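## Task

Scene 1: the stand's post is held in one of its holes by a spring pin that has a pull knob, and once the pin is out the post sinks unless something supports it. Move the post up by 3 holes (roughly 8 cm) and put the pin back so it locks there, then release and back the robots away. The task fails if the post drops, if it is lowered quickly (even while held), or if either robot tips over or is left leaning.

## Robot and tools

Robots: r1 and r2 are identical Hello Robot Stretch 4 units. Each has an omni-wheel base, a lift running up a mast, an arm that telescopes forward, a three-joint wrist (yaw, pitch, roll) and a two-finger gripper. Each robot is about 1.6 m tall and its base rim lies within 0.23 m of its base origin. Their cameras are r1_head_camera, r1_head_left_camera, r1_head_right_camera, r1_wrist_camera, and the same four names beginning with r2_. A sensible split is for one robot to pull the knob while the other supports and lifts the post, but that is a choice, not a rule.

Frames: the base frame sits on the floor under the centre of the base, with x forward, y left and z up. hand_pose is given in this frame and marks the point midway between the fingers, 0.015 m behind the tips. The printed value may be a little off. The odometry frame is the base frame as it was when the scene began. Every robot reports in its own frames, so the only ways to tell where the robots are relative to each other are the images, lidar_m and wrist_depth_mm.

execute_actions(actions, cameras): actions is a list holding one action or none. An empty list only returns state and images. The action is an object keyed by "r1" and/or "r2", and each robot gets its own block, which may contain:
- base: exactly one relative move, measured from the base's last reported position. translate_m drives straight in metres, forward positive, range -2 to 2. strafe_m moves sideways in metres, left positive, range -2 to 2. rotate_rad turns on the spot in radians, counter-clockwise positive, range -3.2 to 3.2.
- joints: absolute targets by name. lift_m runs 0 to 1.2 m. arm_m runs 0 to 0.55 m of extension. wrist_yaw_rad runs -1.134 to 4.276, where 0 is forward, positive is left and 3.14 is folded back; above 3.4 the arm can get in the way. wrist_pitch_rad runs -1.117 to 4.259, where 0 is level and 1.57 points down. wrist_roll_rad runs -1.117 to 4.259; at 0 the fingers are level, and positive rolls clockwise as seen from behind the gripper. gripper_m runs 0 to 0.08 m and is the gap between the fingers. Joint targets outside their range are clipped and the result reports it. Any other out-of-range value or unknown key rejects the whole call.
- pace: "slow", "default", "fast" or "max". The base reaches 0.1, 0.3, 0.4 or 0.6 m/s and turns at 1, 2, 3 or 4 rad/s; with the lift above 0.2 both are capped lower.
- contact_limits: {"arm_m": 0 to 0.75}, giving how hard the arm may push before it halts. The default is 0.5.
- end_of_arm: "enable_torque", which must be sent on its own. It revives wrist or gripper motors that have faulted.
Every motion in one action starts together. No action runs longer than 15 s. A joint or robot you leave out may still be driving toward its old target. cameras is a list of camera names, or "all"/null for every camera, or [] for none.

wait(seconds 0 to 10) lets the scene run on and returns state. zoom_image(camera, region [x0,y0,x1,y1] in pixels, at most 504x504) zooms into that camera's most recent image. finished_scene(scene) ends scene 1 or 2 for good and gives you the next task.

What the results mean: base_status and joint_status report how each motion ended. "done" means it reached the target (for the base, that the wheels turned the commanded amount, even if they slipped). "off_target" means it stopped short and may still be pushing. "contact_stop_at_<key>" means it hit something and that part goes slack; a slack lift can sink under a load. "limit_stop_at_tilt" means the robot is leaning more than 6 degrees. "limit_stop_at_own_body" means it was about to hit itself. "torque_fault" means a wrist or gripper motor went limp and needs enable_torque. on_its_own lists things you did not command, and its "held at" value is a target, not a position. lidar_m gives 12 distances in 30-degree sectors going counter-clockwise (1 ahead, 4 left, 7 behind, 10 right); "-" means nothing is seen or something is closer than 0.25 m. wrist_depth_mm is a 7x7 grid of depths in mm. motor_effort is a percentage with the peak in brackets. base_tilt is in degrees. If turned_by_wheels and turned_by_imu differ by more than about 0.1 rad, the base hit something or slipped.

Gripping: send a gripper_m smaller than the object's width. After a grip, "off_target" means something is between the fingers. If the gripper's effort stays more than about 50 away from 0, it faults and may drop what it holds.

Things to avoid: letting the post fall or come down fast once the pin is pulled, so keep it held and move the lift at "slow"; robots pressing on or hitting each other, since once bases touch, even a few millimetres more of driving presses hard; tipping, caused by driving or turning with more than 1 kg held and arm_m above 0.2, or by steady high pushes at high contact limits; torque faults; and ending with the post unpinned. Start by unfolding with lift_m 0.4 and wrist_yaw_rad 0. When the post is locked, open the gripper and back both robots away before calling finished_scene.

Each tool is called as name([rows], argument=value, ...), one row to a line, values as JSON.

## Session

execute_actions(actions=[])

Scene clock: 0.00 s.
r1.base_odometry: x=+0.000 y=+0.000 heading=+0.000 (m, m, rad; r1's odometry frame)
r1.turned_by_wheels: +0.000 (rad since the last result)
r1.turned_by_imu: +0.000 (rad since the last result)
r1.base_tilt: forward=-0.6 right=+0.0 (deg)
r1.lidar_m: 3.40 1.39 1.03 0.98 1.06 0.95 0.90 0.96 1.35 4.34 2.81 3.89
r1.base_status: not commanded
r1.joint_positions: lift_m=+0.293 arm_m=+0.003 wrist_yaw_rad=+3.177 wrist_pitch_rad=+0.016 wrist_roll_rad=-0.008 gripper_m=+0.040
r1.joint_status: not commanded
r1.motor_effort: lift_m=+20 arm_m=-1 wrist_yaw_rad=+0 wrist_pitch_rad=-8 wrist_roll_rad=-2 gripper_m=+0 wheel_0=+0 wheel_1=+0 wheel_2=+0 (%)
r1.hand_pose: x=-0.0419 y=+0.0799 z=+0.4681 quat_wxyz=(-0.018, -0.008, -0.004, +1.000) (m; r1's base frame)
r1.wrist_depth_mm: - 115 134 1025 991 976 976 / - 108 135 1025 1008 991 976 / - 116 136 1042 1025 991 976 / 138 138 279 1025 1025 1008 976 / 222 1078 1078 1042 1025 1008 976 / 223 1098 143 1042 144 1025 991 / 221 - - 1060 - - 991
r2.base_odometry: x=+0.000 y=+0.000 heading=+0.000 (m, m, rad; r2's odometry frame)
r2.turned_by_wheels: +0.000 (rad since the last result)
r2.turned_by_imu: +0.000 (rad since the last result)
r2.base_tilt: forward=-0.1 right=-0.3 (deg)
r2.lidar_m: 1.21 1.19 0.84 0.68 0.67 0.74 1.17 7.12 4.99 4.09 2.92 1.51
r2.base_status: not commanded
r2.joint_positions: lift_m=+0.237 arm_m=-0.003 wrist_yaw_rad=+3.216 wrist_pitch_rad=+0.003 wrist_roll_rad=-0.019 gripper_m=+0.040
r2.joint_status: not commanded
r2.motor_effort: lift_m=+22 arm_m=-1 wrist_yaw_rad=-1 wrist_pitch_rad=-6 wrist_roll_rad=+1 gripper_m=+1 wheel_0=+0 wheel_1=-1 wheel_2=+0 (%)
r2.hand_pose: x=-0.0502 y=+0.0714 z=+0.4150 quat_wxyz=(-0.037, -0.001, -0.010, +0.999) (m; r2's base frame)
r2.wrist_depth_mm: - - 138 - 1281 891 699 / - - 133 - 1308 891 699 / - 105 137 1756 1336 904 707 / - 132 140 - 1336 904 707 / 195 - - - 1336 917 707 / 197 1537 1537 1397 1118 831 707 / 192 1118 - 1078 149 - -
pictures: r1_head_camera, r1_head_left_camera, r1_head_right_camera, r1_wrist_camera, r2_head_camera, r2_head_left_camera, r2_head_right_camera, r2_wrist_camera
Images, in order (width x height): r1_head_camera 420x560, r1_head_left_camera 420x672, r1_head_right_camera 420x672, r1_wrist_camera 616x392, r2_head_camera 420x560, r2_head_left_camera 420x672, r2_head_right_camera 420x672, r2_wrist_camera 616x392.

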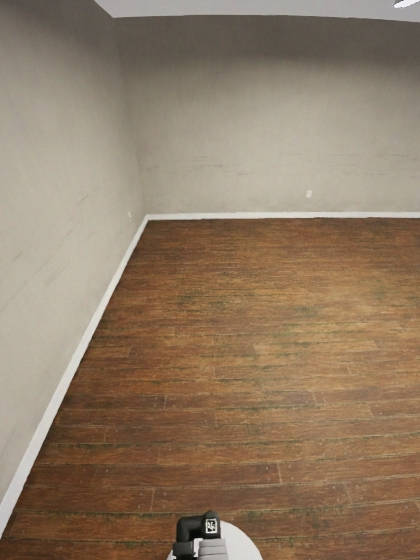

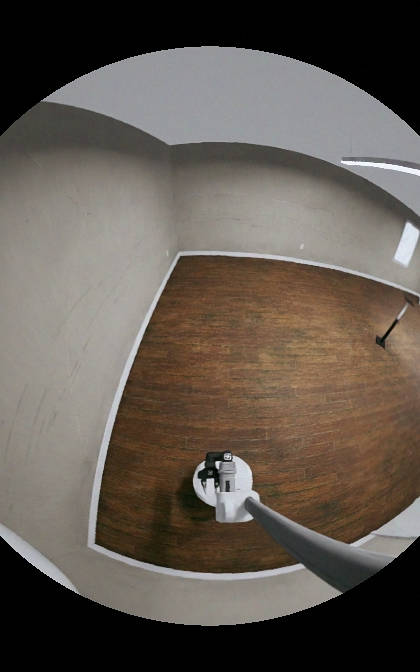

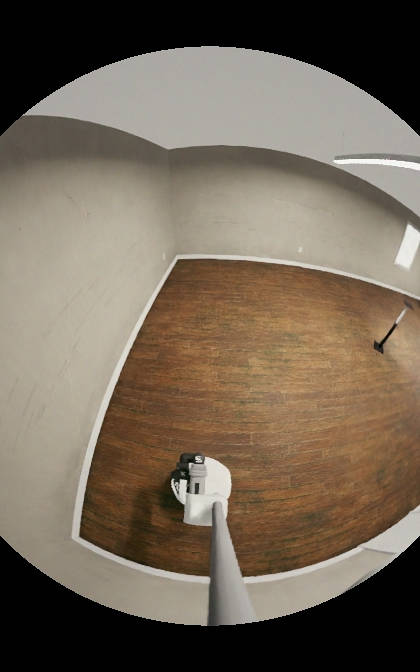

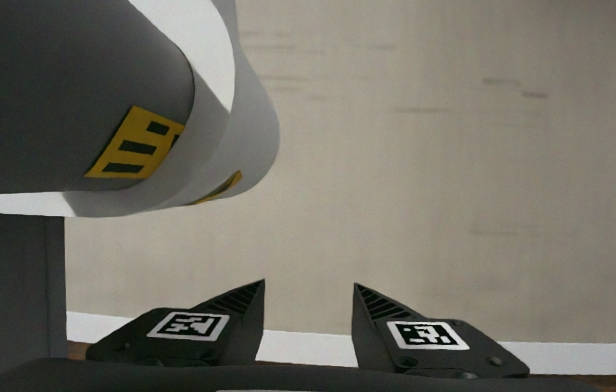

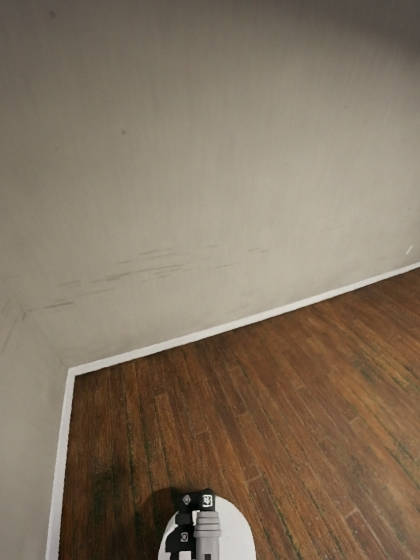

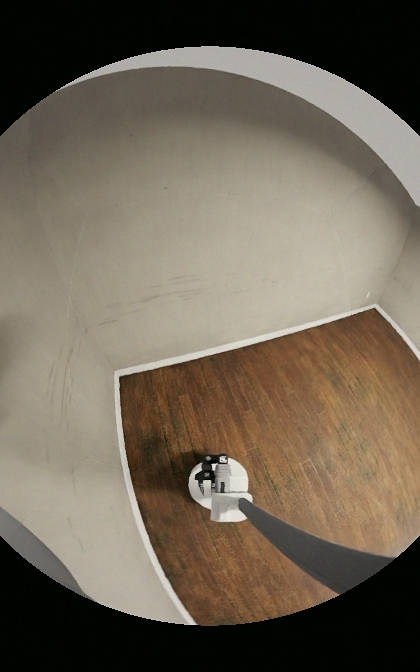

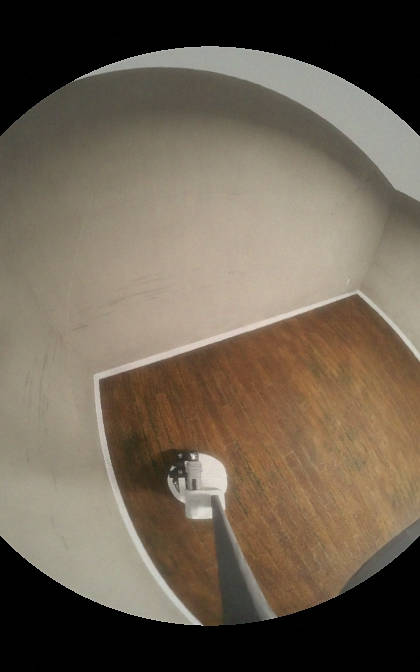

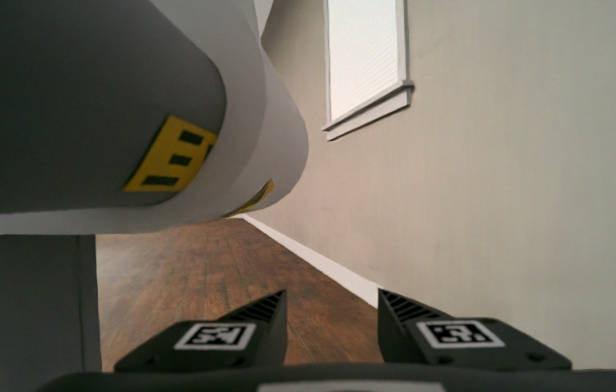

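execute_actions([
  {"r1": {"base": {"rotate_rad": -1.05}, "joints": {"lift_m": 0.4, "wrist_yaw_rad": 0}, "pace": "fast"}, "r2": {"base": {"rotate_rad": -2.3}, "joints": {"lift_m": 0.4, "wrist_yaw_rad": 0}, "pace": "fast"}},
], cameras=["r1_head_camera", "r2_head_camera"])

Scene clock: 6.17 s.
r1.base_odometry: x=+0.000 y=+0.000 heading=-1.050 (m, m, rad; r1's odometry frame)
r1.turned_by_wheels: -1.050 (rad since the last result)
r1.turned_by_imu: -1.043 (rad since the last result)
r1.base_tilt: forward=-0.3 right=-0.1 (deg)
r1.lidar_m: 2.83 3.90 3.44 1.36 1.04 1.00 1.06 0.94 0.91 0.96 1.39 4.33
r1.base_status: done
r1.joint_positions: lift_m=+0.400 arm_m=+0.003 wrist_yaw_rad=+0.000 wrist_pitch_rad=+0.016 wrist_roll_rad=-0.008 gripper_m=+0.040
r1.joint_status: all done
r1.motor_effort: lift_m=+23(25) arm_m=-1(0) wrist_yaw_rad=-2(7) wrist_pitch_rad=-8(7) wrist_roll_rad=-1(0) gripper_m=+1(1) wheel_0=+0(10) wheel_1=+1(10) wheel_2=+0(6) (%)
r1.hand_pose: x=+0.3864 y=-0.0873 z=+0.5744 quat_wxyz=(+1.000, -0.004, +0.008, +0.000) (m; r1's base frame)
r1.wrist_depth_mm: - - - - - - - / - - - - - - - / - - - - - - - / - - - - - - - / - - - - - - - / 1618 1661 143 1756 145 1808 1808 / 1229 - - 1336 - - 1281
r2.base_odometry: x=+0.000 y=+0.000 heading=-2.300 (m, m, rad; r2's odometry frame)
r2.turned_by_wheels: -2.300 (rad since the last result)
r2.turned_by_imu: -2.262 (rad since the last result)
r2.base_tilt: forward=-0.1 right=-0.3 (deg)
r2.lidar_m: 4.32 4.21 4.04 1.73 1.25 1.20 1.00 0.70 0.67 0.67 0.94 2.53
r2.base_status: done
r2.joint_positions: lift_m=+0.400 arm_m=-0.002 wrist_yaw_rad=+0.000 wrist_pitch_rad=+0.003 wrist_roll_rad=-0.019 gripper_m=+0.040
r2.joint_status: all done
r2.motor_effort: lift_m=+26(29) arm_m=+0(1) wrist_yaw_rad=-2(7) wrist_pitch_rad=-6(6) wrist_roll_rad=+1(2) gripper_m=+0(1) wheel_0=-1(7) wheel_1=-1(11) wheel_2=-2(10) (%)
r2.hand_pose: x=+0.3811 y=-0.0873 z=+0.5772 quat_wxyz=(+1.000, -0.010, +0.001, +0.000) (m; r2's base frame)
r2.wrist_depth_mm: - - - - - - - / - - - - - - - / - - - - - - - / - - - - - - - / - - - - - - - / - - - 1808 1618 1863 1863 / 1397 1499 - 1430 149 - -
pictures: r1_head_camera, r2_head_camera
Images, in order (width x height): r1_head_camera 420x560, r2_head_camera 420x560.

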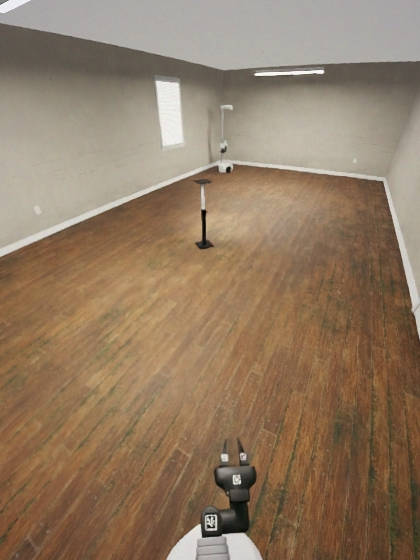

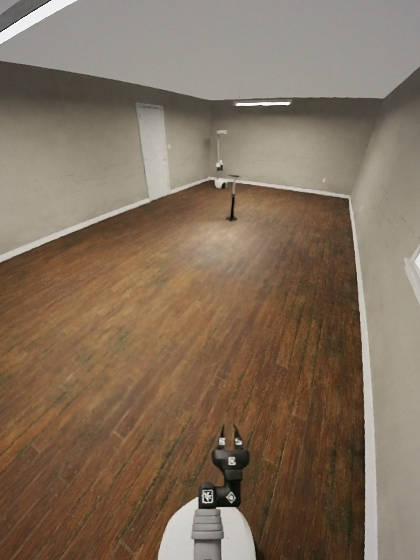

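zoom_image(camera="r1_head_camera", region=[160, 160, 250, 260])

zoom_image(camera="r2_head_camera", region=[190, 150, 270, 240])

Region (160, 160, 250, 260) of r1_head_camera's 420x560 image, scaled by 5.040, with more detail than that image has; it fills the left 454 columns of this view, and the rest is white.

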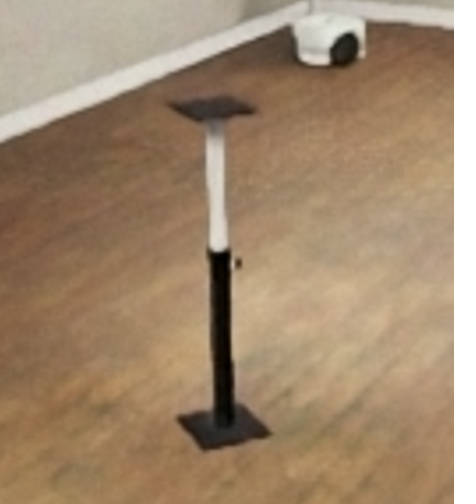

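Region (190, 150, 270, 240) of r2_head_camera's 420x560 image, scaled by 5.600, with more detail than that image has.

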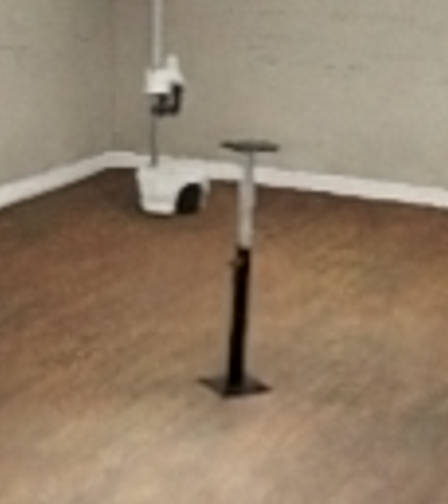

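execute_actions([
  {"r1": {"base": {"translate_m": 1.8}, "pace": "max"}, "r2": {"base": {"translate_m": 2.0}, "pace": "max"}},
], cameras=["r1_head_camera", "r2_head_camera"])

Scene clock: 16.83 s.
r1.base_odometry: x=+0.896 y=-1.561 heading=-1.050 (m, m, rad; r1's odometry frame)
r1.turned_by_wheels: +0.000 (rad since the last result)
r1.turned_by_imu: -0.006 (rad since the last result)
r1.base_tilt: forward=-0.5 right=+0.0 (deg)
r1.lidar_m: 0.97 2.93 2.82 3.02 2.63 2.53 2.58 1.93 1.83 1.98 2.80 3.40
r1.base_status: done
r1.joint_positions: lift_m=+0.400 arm_m=+0.003 wrist_yaw_rad=+0.000 wrist_pitch_rad=+0.016 wrist_roll_rad=-0.008 gripper_m=+0.040
r1.joint_status: not commanded
r1.motor_effort: lift_m=+22(24) arm_m=+0(0) wrist_yaw_rad=+0(2) wrist_pitch_rad=-8(7) wrist_roll_rad=-1(1) gripper_m=+1(0) wheel_0=-1(7) wheel_1=+1(8) wheel_2=+0(13) (%)
r1.hand_pose: x=+0.3863 y=-0.0874 z=+0.5745 quat_wxyz=(+1.000, -0.004, +0.008, +0.000) (m; r1's base frame)
r1.wrist_depth_mm: - - - - - - - / - - - - - - - / - - - - - - - / - - - - - - - / - - - - - - - / 1618 1708 143 1661 144 1863 1863 / 1229 - - 1308 - - 1281
r2.base_odometry: x=-1.333 y=-1.491 heading=-2.300 (m, m, rad; r2's odometry frame)
r2.turned_by_wheels: +0.000 (rad since the last result)
r2.turned_by_imu: -0.004 (rad since the last result)
r2.base_tilt: forward=-0.2 right=-0.3 (deg)
r2.lidar_m: 2.34 3.22 3.08 3.17 3.07 2.93 2.41 1.70 1.60 1.71 2.33 2.37
r2.base_status: done
r2.joint_positions: lift_m=+0.400 arm_m=-0.002 wrist_yaw_rad=+0.000 wrist_pitch_rad=+0.003 wrist_roll_rad=-0.019 gripper_m=+0.040
r2.joint_status: not commanded
r2.motor_effort: lift_m=+24(26) arm_m=+0(0) wrist_yaw_rad=-2(2) wrist_pitch_rad=-6(6) wrist_roll_rad=+1(1) gripper_m=+0(0) wheel_0=-1(10) wheel_1=+0(7) wheel_2=+1(13) (%)
r2.hand_pose: x=+0.3811 y=-0.0874 z=+0.5773 quat_wxyz=(+1.000, -0.010, +0.001, +0.000) (m; r2's base frame)
r2.wrist_depth_mm: - - - - - - - / - - - - - - - / - - - - - - - / - - - - - - - / - - - - - - - / - - - 1808 1661 1921 1808 / 1430 1499 - 1430 149 - -
pictures: r1_head_camera, r2_head_camera
Images, in order (width x height): r1_head_camera 420x560, r2_head_camera 420x560.

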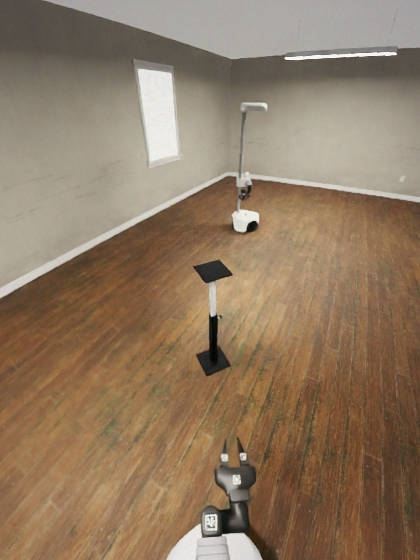

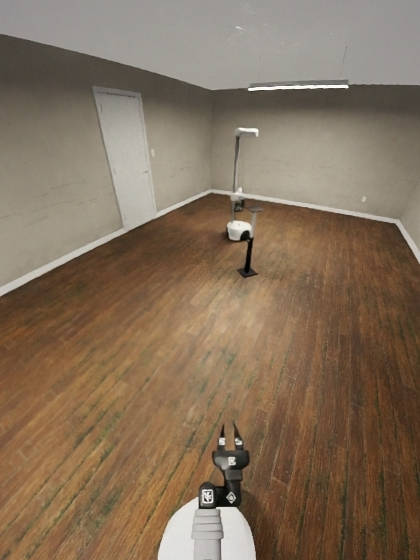

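zoom_image(camera="r1_head_camera", region=[150, 250, 280, 390])

zoom_image(camera="r2_head_camera", region=[210, 195, 290, 285])

Region (150, 250, 280, 390) of r1_head_camera's 420x560 image, scaled by 3.600, with more detail than that image has; it fills the left 468 columns of this view, and the rest is white.

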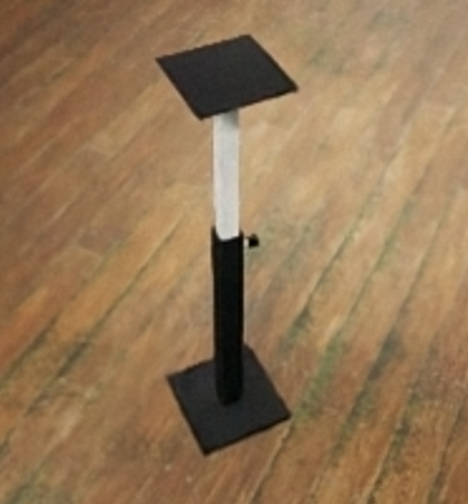

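Region (210, 195, 290, 285) of r2_head_camera's 420x560 image, scaled by 5.600, with more detail than that image has.

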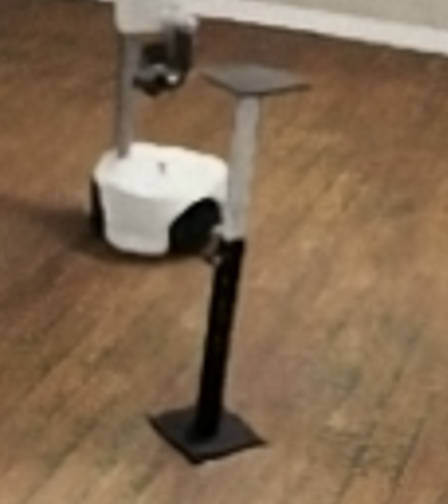

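execute_actions([
  {"r1": {"base": {"rotate_rad": 0.361}, "joints": {"lift_m": 0.5, "gripper_m": 0.08}, "pace": "fast"}, "r2": {"base": {"rotate_rad": 0.115}, "joints": {"lift_m": 0.285, "gripper_m": 0.08}, "pace": "fast"}},
], cameras=[])

execute_actions([
  {"r1": {"base": {"strafe_m": -0.398}, "pace": "fast"}, "r2": {"base": {"translate_m": 1.98}, "pace": "max"}},
], cameras=[])

execute_actions([
  {"r1": {"base": {"translate_m": 0.3}, "pace": "fast"}, "r2": {"base": {"rotate_rad": -1.25}, "pace": "fast"}},
], cameras=["r1_head_camera", "r2_head_camera", "r1_wrist_camera", "r2_wrist_camera"])

Scene clock: 69.77 s.
r1.base_odometry: x=+0.896 y=-1.561 heading=-0.689 (m, m, rad; r1's odometry frame)
r1.turned_by_wheels: +0.361 (rad since the last result)
r1.turned_by_imu: +0.357 (rad since the last result)
r1.base_tilt: forward=-0.4 right=+0.0 (deg)
r1.lidar_m: 3.08 2.83 2.87 2.74 2.53 2.58 2.05 1.84 1.88 2.40 5.08 1.01
r1.base_status: done
r1.joint_positions: lift_m=+0.500 arm_m=+0.003 wrist_yaw_rad=+0.000 wrist_pitch_rad=+0.016 wrist_roll_rad=-0.008 gripper_m=+0.080
r1.joint_status: all done
r1.motor_effort: lift_m=+23(25) arm_m=+0(0) wrist_yaw_rad=+0(1) wrist_pitch_rad=-8(7) wrist_roll_rad=+0(1) gripper_m=+1(6) wheel_0=+2(3) wheel_1=+2(8) wheel_2=+2(8) (%)
r1.hand_pose: x=+0.3864 y=-0.0874 z=+0.6744 quat_wxyz=(+1.000, -0.004, +0.008, +0.000) (m; r1's base frame)
r1.wrist_depth_mm: - - - - - - - / - - - - - - - / - - - - - - - / - - - - - - - / - - - - - - - / - 134 164 - 1756 768 - / - - 1397 1537 162 - -
r2.base_odometry: x=-1.333 y=-1.491 heading=-2.185 (m, m, rad; r2's odometry frame)
r2.turned_by_wheels: +0.115 (rad since the last result)
r2.turned_by_imu: +0.112 (rad since the last result)
r2.base_tilt: forward=-0.1 right=-0.3 (deg)
r2.lidar_m: 3.28 3.15 3.08 3.29 3.00 2.93 2.13 1.66 1.61 1.79 2.62 2.31
r2.base_status: done
r2.joint_positions: lift_m=+0.285 arm_m=-0.002 wrist_yaw_rad=+0.000 wrist_pitch_rad=+0.003 wrist_roll_rad=-0.019 gripper_m=+0.080
r2.joint_status: all done
r2.motor_effort: lift_m=+16(20) arm_m=+0(1) wrist_yaw_rad=-1(2) wrist_pitch_rad=-6(6) wrist_roll_rad=+1(1) gripper_m=+0(0) wheel_0=+0(8) wheel_1=+0(6) wheel_2=+0(6) (%)
r2.hand_pose: x=+0.3811 y=-0.0874 z=+0.4630 quat_wxyz=(+1.000, -0.010, +0.001, +0.000) (m; r2's base frame)
r2.wrist_depth_mm: - - - - - - - / - - - - - - - / - - - - - - - / - - - - - - - / - - - - - - - / 1618 1618 1366 1618 1576 151 1618 / 1160 - 138 1182 1160 119 -
pictures: none
No camera images: the call's "cameras" was empty. Leave "cameras" out to get every camera's image.

Scene clock: 74.77 s.
r1.base_odometry: x=+0.643 y=-1.868 heading=-0.689 (m, m, rad; r1's odometry frame)
r1.turned_by_wheels: +0.000 (rad since the last result)
r1.turned_by_imu: -0.002 (rad since the last result)
r1.base_tilt: forward=-0.4 right=-0.1 (deg)
r1.lidar_m: 0.91 3.05 3.15 3.11 2.86 2.73 1.78 1.60 1.61 2.08 1.04 0.98
r1.base_status: done
r1.joint_positions: lift_m=+0.500 arm_m=+0.003 wrist_yaw_rad=+0.000 wrist_pitch_rad=+0.016 wrist_roll_rad=-0.008 gripper_m=+0.080
r1.joint_status: not commanded
r1.motor_effort: lift_m=+23(23) arm_m=+0(1) wrist_yaw_rad=-1(1) wrist_pitch_rad=-7(7) wrist_roll_rad=-1(0) gripper_m=+0(2) wheel_0=-2(11) wheel_1=+0(13) wheel_2=+1(0) (%)
r1.hand_pose: x=+0.3864 y=-0.0874 z=+0.6744 quat_wxyz=(+1.000, -0.004, +0.008, +0.000) (m; r1's base frame)
r1.wrist_depth_mm: - - - - - - - / - - - - - - - / - - - - - - - / - - - - - - - / - - - - - - 976 / - 135 164 1808 1756 - 1983 / - - 1366 1430 162 - -
r2.base_odometry: x=-2.474 y=-3.109 heading=-2.186 (m, m, rad; r2's odometry frame)
r2.turned_by_wheels: +0.000 (rad since the last result)
r2.turned_by_imu: -0.003 (rad since the last result)
r2.base_tilt: forward=-0.2 right=-0.3 (deg)
r2.lidar_m: 1.32 1.97 1.92 2.08 3.12 4.52 3.62 2.85 2.78 2.99 0.73 1.01
r2.base_status: done
r2.joint_positions: lift_m=+0.285 arm_m=-0.002 wrist_yaw_rad=+0.000 wrist_pitch_rad=+0.003 wrist_roll_rad=-0.019 gripper_m=+0.080
r2.joint_status: not commanded
r2.motor_effort: lift_m=+17(16) arm_m=-1(1) wrist_yaw_rad=-1(1) wrist_pitch_rad=-6(6) wrist_roll_rad=+1(1) gripper_m=+2(1) wheel_0=-1(8) wheel_1=+0(7) wheel_2=+0(14) (%)
r2.hand_pose: x=+0.3811 y=-0.0874 z=+0.4630 quat_wxyz=(+1.000, -0.010, +0.001, +0.000) (m; r2's base frame)
r2.wrist_depth_mm: 1576 1863 - - - - - / 1618 1921 - - - 1025 831 / 1618 1863 - - - - - / 1576 1863 - - - - - / 1576 1863 - - - - - / 1499 1661 1366 1618 1464 151 1499 / 1160 - 138 1182 1160 119 -
pictures: none
No camera images: the call's "cameras" was empty. Leave "cameras" out to get every camera's image.

Scene clock: 76.77 s.
r1.base_odometry: x=+0.875 y=-2.059 heading=-0.689 (m, m, rad; r1's odometry frame)
r1.turned_by_wheels: +0.000 (rad since the last result)
r1.turned_by_imu: -0.001 (rad since the last result)
r1.base_tilt: forward=-0.5 right=-0.1 (deg)
r1.lidar_m: 0.61 2.83 2.87 3.31 3.02 3.08 2.06 1.84 1.86 2.40 0.96 0.93
r1.base_status: done
r1.joint_positions: lift_m=+0.500 arm_m=+0.003 wrist_yaw_rad=+0.000 wrist_pitch_rad=+0.016 wrist_roll_rad=-0.008 gripper_m=+0.080
r1.joint_status: not commanded
r1.motor_effort: lift_m=+23(23) arm_m=+0(1) wrist_yaw_rad=+0(0) wrist_pitch_rad=-7(7) wrist_roll_rad=-1(2) gripper_m=+3(3) wheel_0=+0(3) wheel_1=+1(7) wheel_2=+1(9) (%)
r1.hand_pose: x=+0.3864 y=-0.0874 z=+0.6744 quat_wxyz=(+1.000, -0.004, +0.008, +0.000) (m; r1's base frame)
r1.wrist_depth_mm: - - - - - - - / - - - 521 - - - / - - - - - - - / - - - - - - - / - - - - - - - / - 134 164 1921 1756 - - / - - 1366 1430 162 - -
r2.base_odometry: x=-2.474 y=-3.109 heading=+2.847 (m, m, rad; r2's odometry frame)
r2.turned_by_wheels: -1.250 (rad since the last result)
r2.turned_by_imu: -1.229 (rad since the last result)
r2.base_tilt: forward=-0.1 right=-0.3 (deg)
r2.lidar_m: 0.76 0.84 1.05 2.06 1.93 1.95 2.55 4.53 4.41 2.99 2.78 2.84
r2.base_status: done
r2.joint_positions: lift_m=+0.285 arm_m=-0.002 wrist_yaw_rad=+0.000 wrist_pitch_rad=+0.003 wrist_roll_rad=-0.019 gripper_m=+0.080
r2.joint_status: not commanded
r2.motor_effort: lift_m=+17(17) arm_m=+0(0) wrist_yaw_rad=-1(2) wrist_pitch_rad=-6(6) wrist_roll_rad=+1(1) gripper_m=+0(2) wheel_0=-1(6) wheel_1=-1(10) wheel_2=+0(8) (%)
r2.hand_pose: x=+0.3811 y=-0.0875 z=+0.4630 quat_wxyz=(+1.000, -0.010, +0.001, +0.000) (m; r2's base frame)
r2.wrist_depth_mm: - - - - - - - / - - - - - - - / - - - - - - - / - - - - - - - / - - - - - - - / 1661 1661 597 1661 1576 151 1661 / 759 - 138 1160 1160 119 -
pictures: r1_head_camera, r1_wrist_camera, r2_head_camera, r2_wrist_camera
camera_calibration (this result's frames):
r1_wrist_camera: T_world_to_cam=[[-0.000466296, -0.999477, 0.0323368, -0.111609], [-0.0636426, -0.0322416, -0.997452, 0.740397], [0.997973, -0.00252311, -0.0635943, -0.196467], [0, 0, 0, 1]] pos_world=[0.243137, -0.0881743, 0.729625]
r2_wrist_camera: T_world_to_cam=[[0.0205067, -0.99978, -0.00429296, -0.0800248], [0.00289704, 0.00435326, -0.999986, 0.51798], [0.999786, 0.020494, 0.00298568, -0.232963], [0, 0, 0, 1]] pos_world=[0.233053, -0.0774878, 0.518325]
Images, in order (width x height): r1_head_camera 420x560, r1_wrist_camera 616x392, r2_head_camera 420x560, r2_wrist_camera 616x392.

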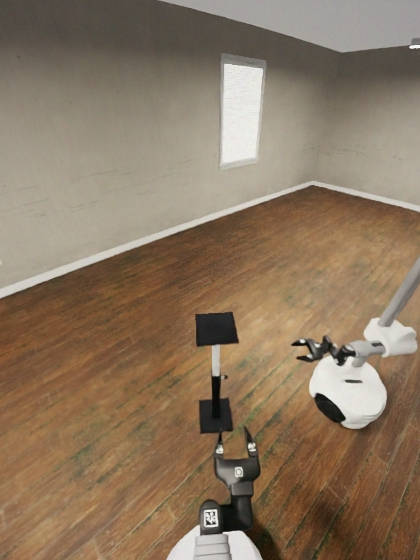

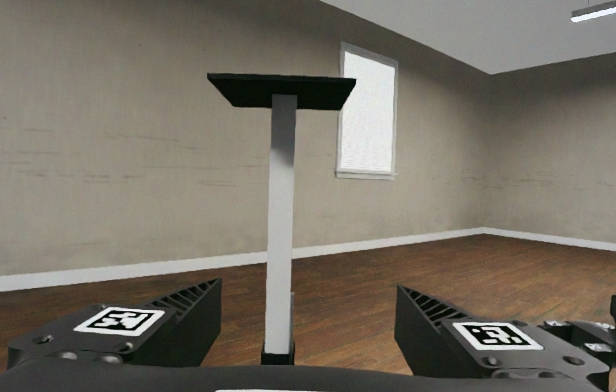

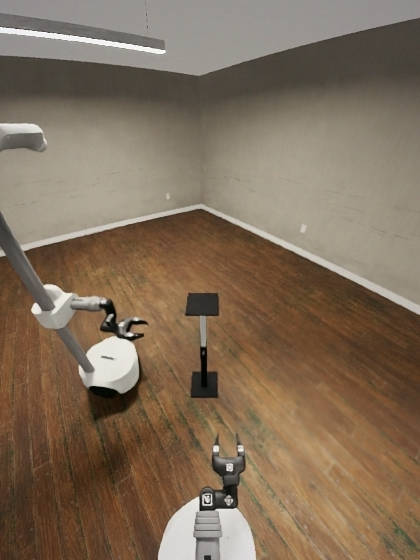

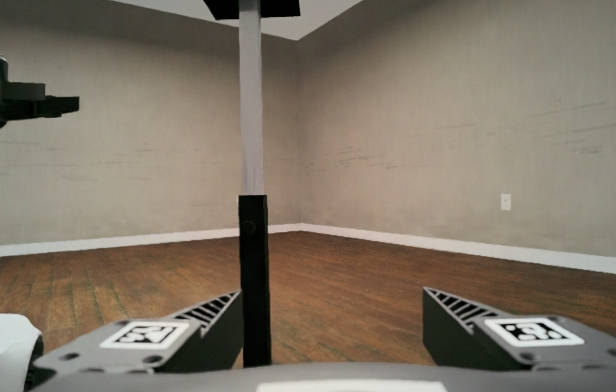

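zoom_image(camera="r2_wrist_camera", region=[180, 100, 340, 300])

zoom_image(camera="r2_head_camera", region=[140, 280, 280, 480])

zoom_image(camera="r1_head_camera", region=[150, 300, 290, 480])

Region (180, 100, 340, 300) of r2_wrist_camera's 616x392 image, scaled by 2.520; it fills the left 403 columns of this view, and the rest is white.

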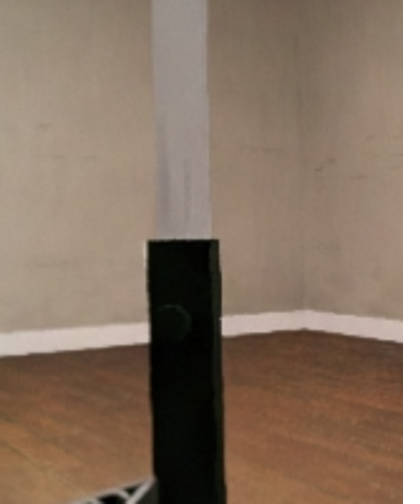

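Region (140, 280, 280, 480) of r2_head_camera's 420x560 image, scaled by 2.520, with more detail than that image has; it fills the left 353 columns of this view, and the rest is white.

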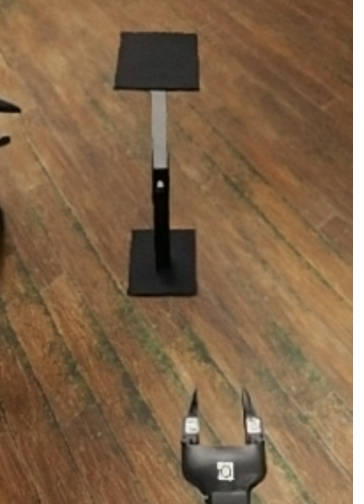

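Region (150, 300, 290, 480) of r1_head_camera's 420x560 image, scaled by 2.800, with more detail than that image has.

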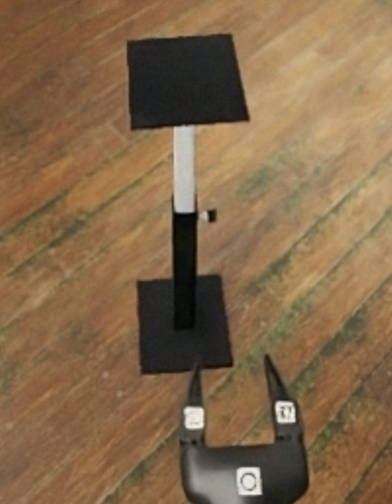

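execute_actions([
  {"r1": {"base": {"strafe_m": 0.03}, "joints": {"lift_m": 0.525}}, "r2": {"base": {"strafe_m": 0.112}, "joints": {"lift_m": 0.295}}},
], cameras=[])

execute_actions([
  {"r1": {"base": {"translate_m": 0.2}}, "r2": {"base": {"translate_m": 0.22}}},
], cameras=["r1_head_camera", "r2_head_camera", "r1_wrist_camera", "r2_wrist_camera"])

Scene clock: 116.97 s.
r1.base_odometry: x=+0.894 y=-2.036 heading=-0.688 (m, m, rad; r1's odometry frame)
r1.turned_by_wheels: +0.000 (rad since the last result)
r1.turned_by_imu: -0.001 (rad since the last result)
r1.base_tilt: forward=-0.5 right=+0.0 (deg)
r1.lidar_m: 0.61 2.83 2.86 3.27 3.01 3.07 2.07 1.86 1.87 2.43 0.91 0.85
r1.base_status: done
r1.joint_positions: lift_m=+0.525 arm_m=+0.003 wrist_yaw_rad=+0.000 wrist_pitch_rad=+0.016 wrist_roll_rad=-0.008 gripper_m=+0.080
r1.joint_status: all done
r1.motor_effort: lift_m=+24(24) arm_m=-1(0) wrist_yaw_rad=+1(0) wrist_pitch_rad=-8(8) wrist_roll_rad=-1(2) gripper_m=+1(2) wheel_0=+2(6) wheel_1=+0(8) wheel_2=+0(1) (%)
r1.hand_pose: x=+0.3864 y=-0.0874 z=+0.6994 quat_wxyz=(+1.000, -0.004, +0.008, +0.000) (m; r1's base frame)
r1.wrist_depth_mm: - - - - - - - / - - - - - - - / - - - - - - - / - - - - - - - / - - - - - - - / - 135 164 1983 1808 - - / - - 1430 1499 161 - -
r2.base_odometry: x=-2.507 y=-3.216 heading=+2.848 (m, m, rad; r2's odometry frame)
r2.turned_by_wheels: +0.000 (rad since the last result)
r2.turned_by_imu: -0.001 (rad since the last result)
r2.base_tilt: forward=-0.2 right=-0.3 (deg)
r2.lidar_m: 0.76 0.80 2.92 1.96 1.83 1.88 2.41 4.59 4.54 3.08 2.88 2.92
r2.base_status: done
r2.joint_positions: lift_m=+0.295 arm_m=-0.002 wrist_yaw_rad=+0.000 wrist_pitch_rad=+0.003 wrist_roll_rad=-0.019 gripper_m=+0.080
r2.joint_status: all done
r2.motor_effort: lift_m=+27(27) arm_m=+0(0) wrist_yaw_rad=-1(1) wrist_pitch_rad=-6(6) wrist_roll_rad=+1(2) gripper_m=+2(2) wheel_0=+2(9) wheel_1=+1(8) wheel_2=+1(2) (%)
r2.hand_pose: x=+0.3811 y=-0.0874 z=+0.4722 quat_wxyz=(+1.000, -0.010, +0.001, +0.000) (m; r2's base frame)
r2.wrist_depth_mm: - - - - - - - / 609 - - - - - - / - - - - - - - / - - - - - - - / - - - - - - - / 1661 1661 1366 1499 1618 151 1661 / 707 - 138 1182 1182 119 -
pictures: none
No camera images: the call's "cameras" was empty. Leave "cameras" out to get every camera's image.

Scene clock: 119.13 s.
r1.base_odometry: x=+1.048 y=-2.163 heading=-0.688 (m, m, rad; r1's odometry frame)
r1.turned_by_wheels: +0.000 (rad since the last result)
r1.turned_by_imu: -0.001 (rad since the last result)
r1.base_tilt: forward=-0.4 right=+0.0 (deg)
r1.lidar_m: 0.40 2.63 2.71 3.42 3.14 3.20 2.25 2.03 2.09 2.63 0.61 0.43
r1.base_status: done
r1.joint_positions: lift_m=+0.525 arm_m=+0.003 wrist_yaw_rad=+0.000 wrist_pitch_rad=+0.016 wrist_roll_rad=-0.008 gripper_m=+0.080
r1.joint_status: not commanded
r1.motor_effort: lift_m=+24(24) arm_m=+0(0) wrist_yaw_rad=+0(1) wrist_pitch_rad=-7(8) wrist_roll_rad=+0(0) gripper_m=+3(2) wheel_0=+0(5) wheel_1=+2(5) wheel_2=+0(10) (%)
r1.hand_pose: x=+0.3864 y=-0.0874 z=+0.6994 quat_wxyz=(+1.000, -0.004, +0.008, +0.000) (m; r1's base frame)
r1.wrist_depth_mm: - - 197 218 205 - - / - - - 254 334 - - / - - - - - - - / - - - 258 - - - / - - - 260 - - - / - 134 164 262 1863 - - / - - 1430 1499 162 - -
r2.base_odometry: x=-2.717 y=-3.153 heading=+2.848 (m, m, rad; r2's odometry frame)
r2.turned_by_wheels: +0.000 (rad since the last result)
r2.turned_by_imu: -0.001 (rad since the last result)
r2.base_tilt: forward=-0.2 right=-0.3 (deg)
r2.lidar_m: 0.53 0.59 3.12 2.10 1.97 2.01 2.58 4.78 4.34 2.95 2.74 0.58
r2.base_status: done
r2.joint_positions: lift_m=+0.295 arm_m=-0.002 wrist_yaw_rad=+0.000 wrist_pitch_rad=+0.003 wrist_roll_rad=-0.019 gripper_m=+0.080
r2.joint_status: not commanded
r2.motor_effort: lift_m=+27(26) arm_m=+0(0) wrist_yaw_rad=-1(1) wrist_pitch_rad=-6(6) wrist_roll_rad=+2(1) gripper_m=+0(0) wheel_0=-1(6) wheel_1=+1(6) wheel_2=+1(10) (%)
r2.hand_pose: x=+0.3811 y=-0.0874 z=+0.4722 quat_wxyz=(+1.000, -0.010, +0.001, +0.000) (m; r2's base frame)
r2.wrist_depth_mm: 387 370 - - - - - / - - - - - - - / - - - - - - - / - - - - - - - / - - - - - - - / 1708 1661 1397 1397 1618 152 1661 / 1182 - 138 1118 1160 119 -
pictures: r1_head_camera, r1_wrist_camera, r2_head_camera, r2_wrist_camera
camera_calibration (this result's frames):
r1_wrist_camera: T_world_to_cam=[[-0.000494639, -0.999477, 0.0323367, -0.11241], [-0.0636435, -0.0322397, -0.997452, 0.765263], [0.997973, -0.0025514, -0.0635943, -0.194881], [0, 0, 0, 1]] pos_world=[0.243135, -0.0881762, 0.754555]
r2_wrist_camera: T_world_to_cam=[[0.0206732, -0.999777, -0.0042933, -0.0800132], [0.00288235, 0.0043538, -0.999986, 0.527177], [0.999782, 0.0206605, 0.00297172, -0.232983], [0, 0, 0, 1]] pos_world=[0.233067, -0.077477, 0.527518]
Images, in order (width x height): r1_head_camera 420x560, r1_wrist_camera 616x392, r2_head_camera 420x560, r2_wrist_camera 616x392.

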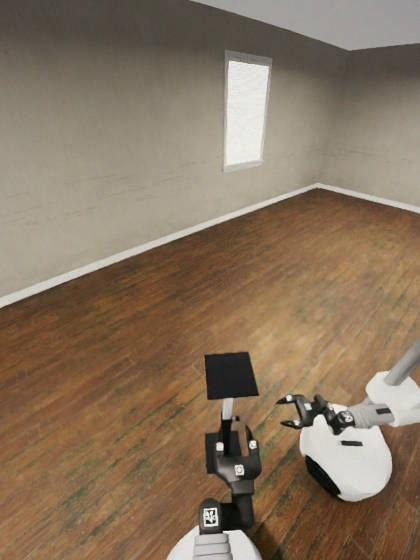

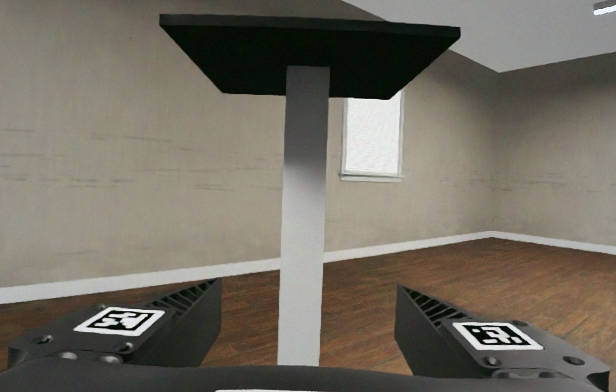

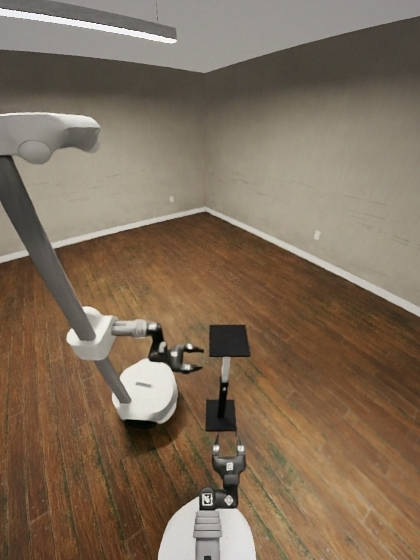

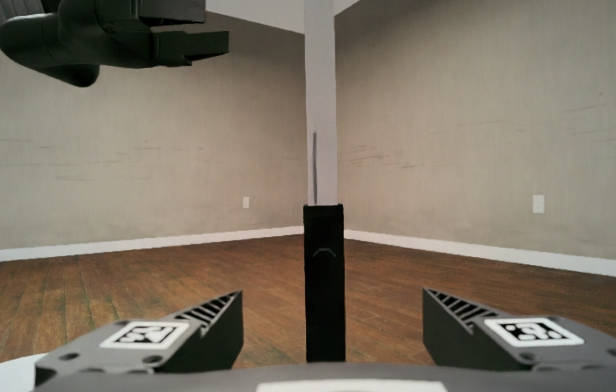

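zoom_image(camera="r2_wrist_camera", region=[240, 110, 420, 310])

Region (240, 110, 420, 310) of r2_wrist_camera's 616x392 image, scaled by 2.520; it fills the left 454 columns of this view, and the rest is white.

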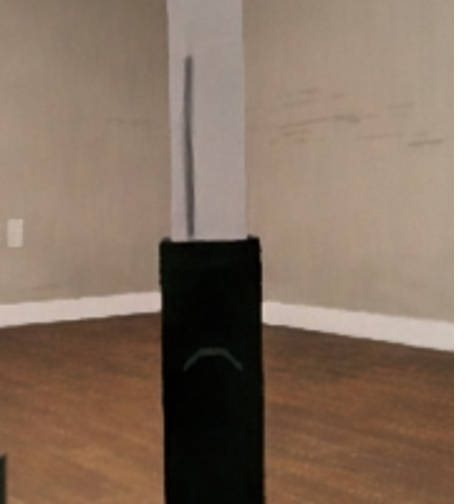

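execute_actions([
  {"r1": {"joints": {"arm_m": 0.14}, "contact_limits": {"arm_m": 0.15}}, "r2": {"joints": {"arm_m": 0.14, "gripper_m": 0.06}, "contact_limits": {"arm_m": 0.15}}},
], cameras=["r1_head_camera", "r1_wrist_camera", "r2_wrist_camera"])

Scene clock: 142.30 s.
r1.base_odometry: x=+1.048 y=-2.163 heading=-0.688 (m, m, rad; r1's odometry frame)
r1.turned_by_wheels: +0.000 (rad since the last result)
r1.turned_by_imu: -0.001 (rad since the last result)
r1.base_tilt: forward=-0.4 right=-0.1 (deg)
r1.lidar_m: 0.42 2.66 2.68 3.40 3.14 3.19 2.26 2.03 2.08 2.63 0.57 0.45
r1.base_status: not commanded
r1.joint_positions: lift_m=+0.525 arm_m=+0.139 wrist_yaw_rad=+0.000 wrist_pitch_rad=+0.016 wrist_roll_rad=-0.008 gripper_m=+0.080
r1.joint_status: all done
r1.motor_effort: lift_m=+24(24) arm_m=+7(8) wrist_yaw_rad=+0(0) wrist_pitch_rad=-7(8) wrist_roll_rad=+0(1) gripper_m=+2(3) wheel_0=+0(0) wheel_1=+2(2) wheel_2=+0(0) (%)
r1.contact_limits: arm_m 0.15
r1.hand_pose: x=+0.5224 y=-0.0874 z=+0.6994 quat_wxyz=(+1.000, -0.004, +0.008, +0.000) (m; r1's base frame)
r1.wrist_depth_mm: 1921 - 201 118 192 - - / 1921 - - 119 - - - / - - - 120 - - - / 1983 - - 121 - - - / - - - 121 - - - / 1921 135 151 122 1863 - - / - - 144 123 161 - -
r2.base_odometry: x=-2.717 y=-3.153 heading=+2.848 (m, m, rad; r2's odometry frame)
r2.turned_by_wheels: +0.000 (rad since the last result)
r2.turned_by_imu: -0.001 (rad since the last result)
r2.base_tilt: forward=-0.2 right=-0.3 (deg)
r2.lidar_m: 0.54 0.62 3.09 2.09 1.97 1.99 2.57 4.78 4.29 2.96 2.76 0.56
r2.base_status: not commanded
r2.joint_positions: lift_m=+0.295 arm_m=+0.139 wrist_yaw_rad=+0.000 wrist_pitch_rad=+0.003 wrist_roll_rad=-0.019 gripper_m=+0.060
r2.joint_status: all done
r2.motor_effort: lift_m=+27(26) arm_m=+8(9) wrist_yaw_rad=-2(1) wrist_pitch_rad=-6(6) wrist_roll_rad=+2(1) gripper_m=-2(3) wheel_0=+0(1) wheel_1=+1(1) wheel_2=+1(1) (%)
r2.contact_limits: arm_m 0.15
r2.hand_pose: x=+0.5221 y=-0.0874 z=+0.4722 quat_wxyz=(+1.000, -0.010, +0.001, +0.000) (m; r2's base frame)
r2.wrist_depth_mm: - - - 241 - - - / - - - 242 - - - / - - - 242 - - - / - - - 242 - - - / - - - 235 - - - / 1661 1618 155 236 1336 1537 1537 / 1182 - 125 1098 236 - -
pictures: r1_head_camera, r1_wrist_camera, r2_wrist_camera
camera_calibration (this result's frames):
r1_wrist_camera: T_world_to_cam=[[-0.000428103, -0.999477, 0.0323368, -0.112363], [-0.0636252, -0.032244, -0.997453, 0.773913], [0.997974, -0.00248445, -0.0635781, -0.330611], [0, 0, 0, 1]] pos_world=[0.379134, -0.0881716, 0.754556]
r2_wrist_camera: T_world_to_cam=[[0.0208393, -0.999774, -0.00429371, -0.0829793], [0.0028564, 0.00435416, -0.999986, 0.526778], [0.999779, 0.0208268, 0.00294649, -0.373938], [0, 0, 0, 1]] pos_world=[0.37408, -0.0774663, 0.527517]
Images, in order (width x height): r1_head_camera 420x560, r1_wrist_camera 616x392, r2_wrist_camera 616x392.

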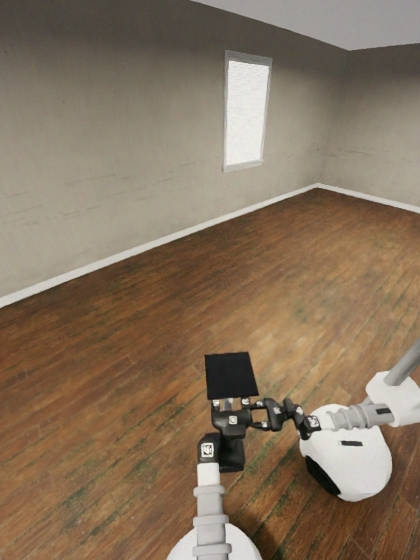

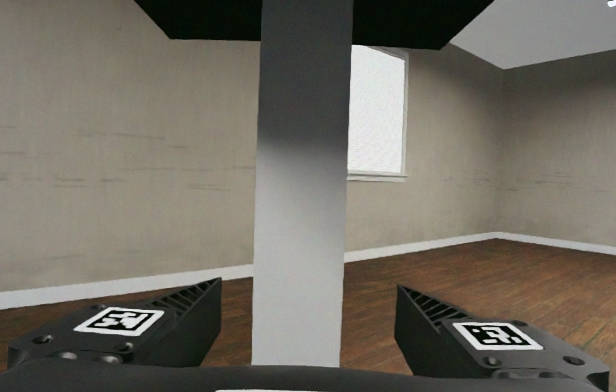

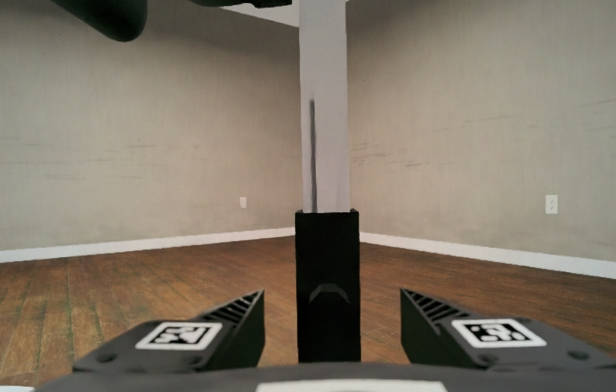

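zoom_image(camera="r2_wrist_camera", region=[240, 200, 430, 392])

zoom_image(camera="r1_head_camera", region=[190, 340, 330, 460])

Region (240, 200, 430, 392) of r2_wrist_camera's 616x392 image, scaled by 2.625; it fills the left 499 columns of this view, and the rest is white.

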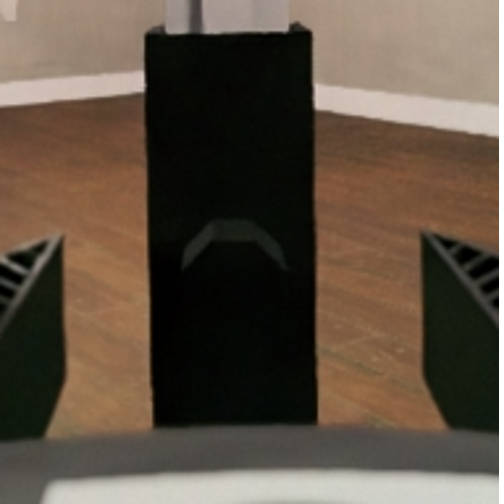

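Region (190, 340, 330, 460) of r1_head_camera's 420x560 image, scaled by 3.600, with more detail than that image has; it fills the top 432 rows of this view, and the rest is white.

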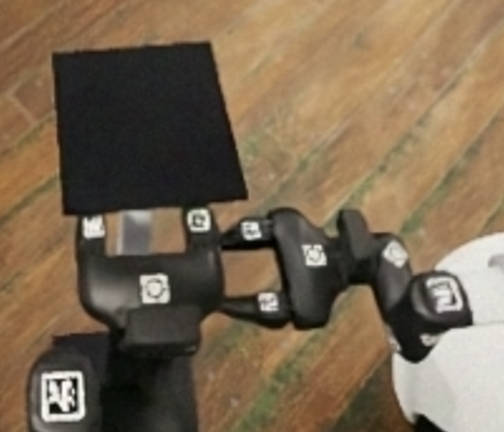

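execute_actions([
  {"r1": {"base": {"strafe_m": 0.004}, "pace": "slow"}, "r2": {"joints": {"arm_m": 0.2, "lift_m": 0.287}, "contact_limits": {"arm_m": 0.1}, "pace": "slow"}},
], cameras=["r1_wrist_camera", "r2_wrist_camera"])

Scene clock: 160.07 s.
r1.base_odometry: x=+1.051 y=-2.160 heading=-0.688 (m, m, rad; r1's odometry frame)
r1.turned_by_wheels: +0.000 (rad since the last result)
r1.turned_by_imu: -0.001 (rad since the last result)
r1.base_tilt: forward=-0.4 right=+0.0 (deg)
r1.lidar_m: 0.39 2.65 2.70 3.38 3.11 3.19 2.26 2.03 2.07 2.64 0.57 0.43
r1.base_status: done
r1.joint_positions: lift_m=+0.525 arm_m=+0.139 wrist_yaw_rad=+0.000 wrist_pitch_rad=+0.016 wrist_roll_rad=-0.008 gripper_m=+0.080
r1.joint_status: not commanded
r1.motor_effort: lift_m=+24(24) arm_m=+7(6) wrist_yaw_rad=+0(1) wrist_pitch_rad=-8(8) wrist_roll_rad=-1(0) gripper_m=+2(2) wheel_0=-3(2) wheel_1=+4(6) wheel_2=+0(4) (%)
r1.hand_pose: x=+0.5224 y=-0.0874 z=+0.6994 quat_wxyz=(+1.000, -0.004, +0.008, +0.000) (m; r1's base frame)
r1.wrist_depth_mm: 1921 - 200 118 185 - - / 1983 - - 119 - - - / 1983 - - 120 - - - / 1983 - - 121 - - - / - - - 122 - - - / 1921 134 164 123 1863 - - / - - 1464 123 162 - -
r2.base_odometry: x=-2.717 y=-3.153 heading=+2.848 (m, m, rad; r2's odometry frame)
r2.turned_by_wheels: +0.000 (rad since the last result)
r2.turned_by_imu: -0.001 (rad since the last result)
r2.base_tilt: forward=-0.1 right=-0.3 (deg)
r2.lidar_m: 0.53 0.62 3.11 2.08 1.96 2.00 2.60 4.76 4.32 2.92 2.76 0.56
r2.base_status: not commanded
r2.joint_positions: lift_m=+0.287 arm_m=+0.198 wrist_yaw_rad=+0.000 wrist_pitch_rad=+0.003 wrist_roll_rad=-0.019 gripper_m=+0.060
r2.joint_status: all done
r2.motor_effort: lift_m=+15(27) arm_m=+8(8) wrist_yaw_rad=-1(2) wrist_pitch_rad=-6(6) wrist_roll_rad=+0(1) gripper_m=-3(4) wheel_0=+0(0) wheel_1=+1(1) wheel_2=+1(1) (%)
r2.contact_limits: arm_m 0.1
r2.hand_pose: x=+0.5821 y=-0.0874 z=+0.4651 quat_wxyz=(+1.000, -0.010, +0.001, +0.000) (m; r2's base frame)
r2.wrist_depth_mm: - - - 181 - - - / - - - 182 - - - / - - - 182 - - - / - - - 182 - - - / - - - 175 - - - / 1661 1618 155 176 175 1537 1537 / 1182 - 125 176 150 - -
pictures: r1_wrist_camera, r2_wrist_camera
camera_calibration (this result's frames):
r1_wrist_camera: T_world_to_cam=[[-0.000428039, -0.999477, 0.0323368, -0.112363], [-0.0636253, -0.032244, -0.997453, 0.773913], [0.997974, -0.00248439, -0.0635782, -0.330611], [0, 0, 0, 1]] pos_world=[0.379134, -0.0881716, 0.754556]
r2_wrist_camera: T_world_to_cam=[[0.0207705, -0.999775, -0.00429373, -0.0842339], [0.0028567, 0.00435398, -0.999986, 0.519502], [0.99978, 0.0207579, 0.00294649, -0.433866], [0, 0, 0, 1]] pos_world=[0.434037, -0.0774707, 0.520412]
Images, in order (width x height): r1_wrist_camera 616x392, r2_wrist_camera 616x392.

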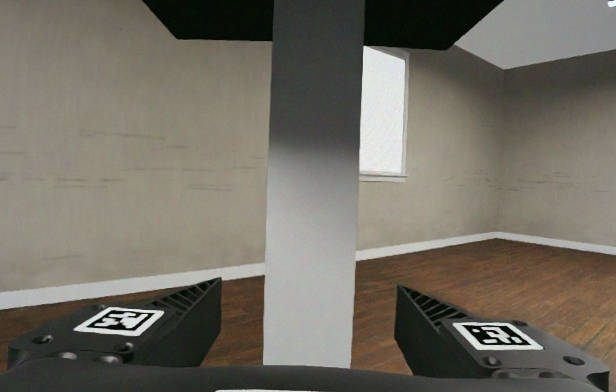

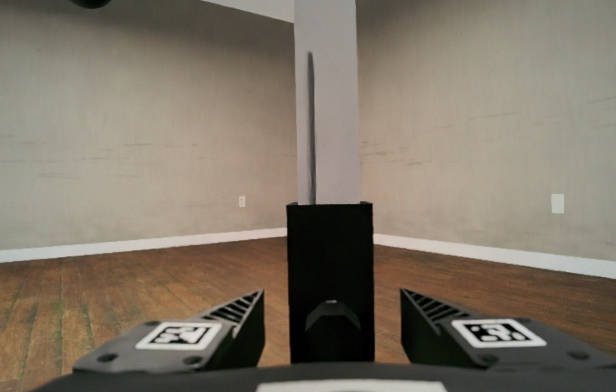

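zoom_image(camera="r2_wrist_camera", region=[240, 230, 430, 392])

Region (240, 230, 430, 392) of r2_wrist_camera's 616x392 image, scaled by 2.653; it fills the top 430 rows of this view, and the rest is white.

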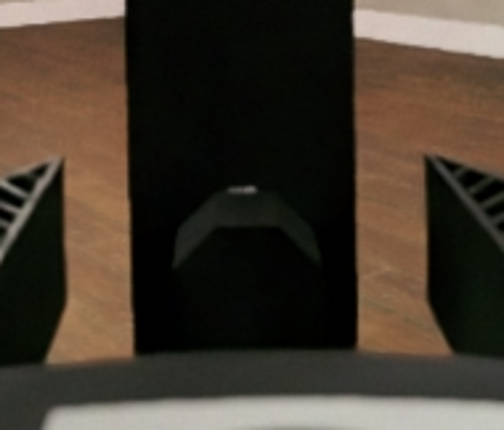

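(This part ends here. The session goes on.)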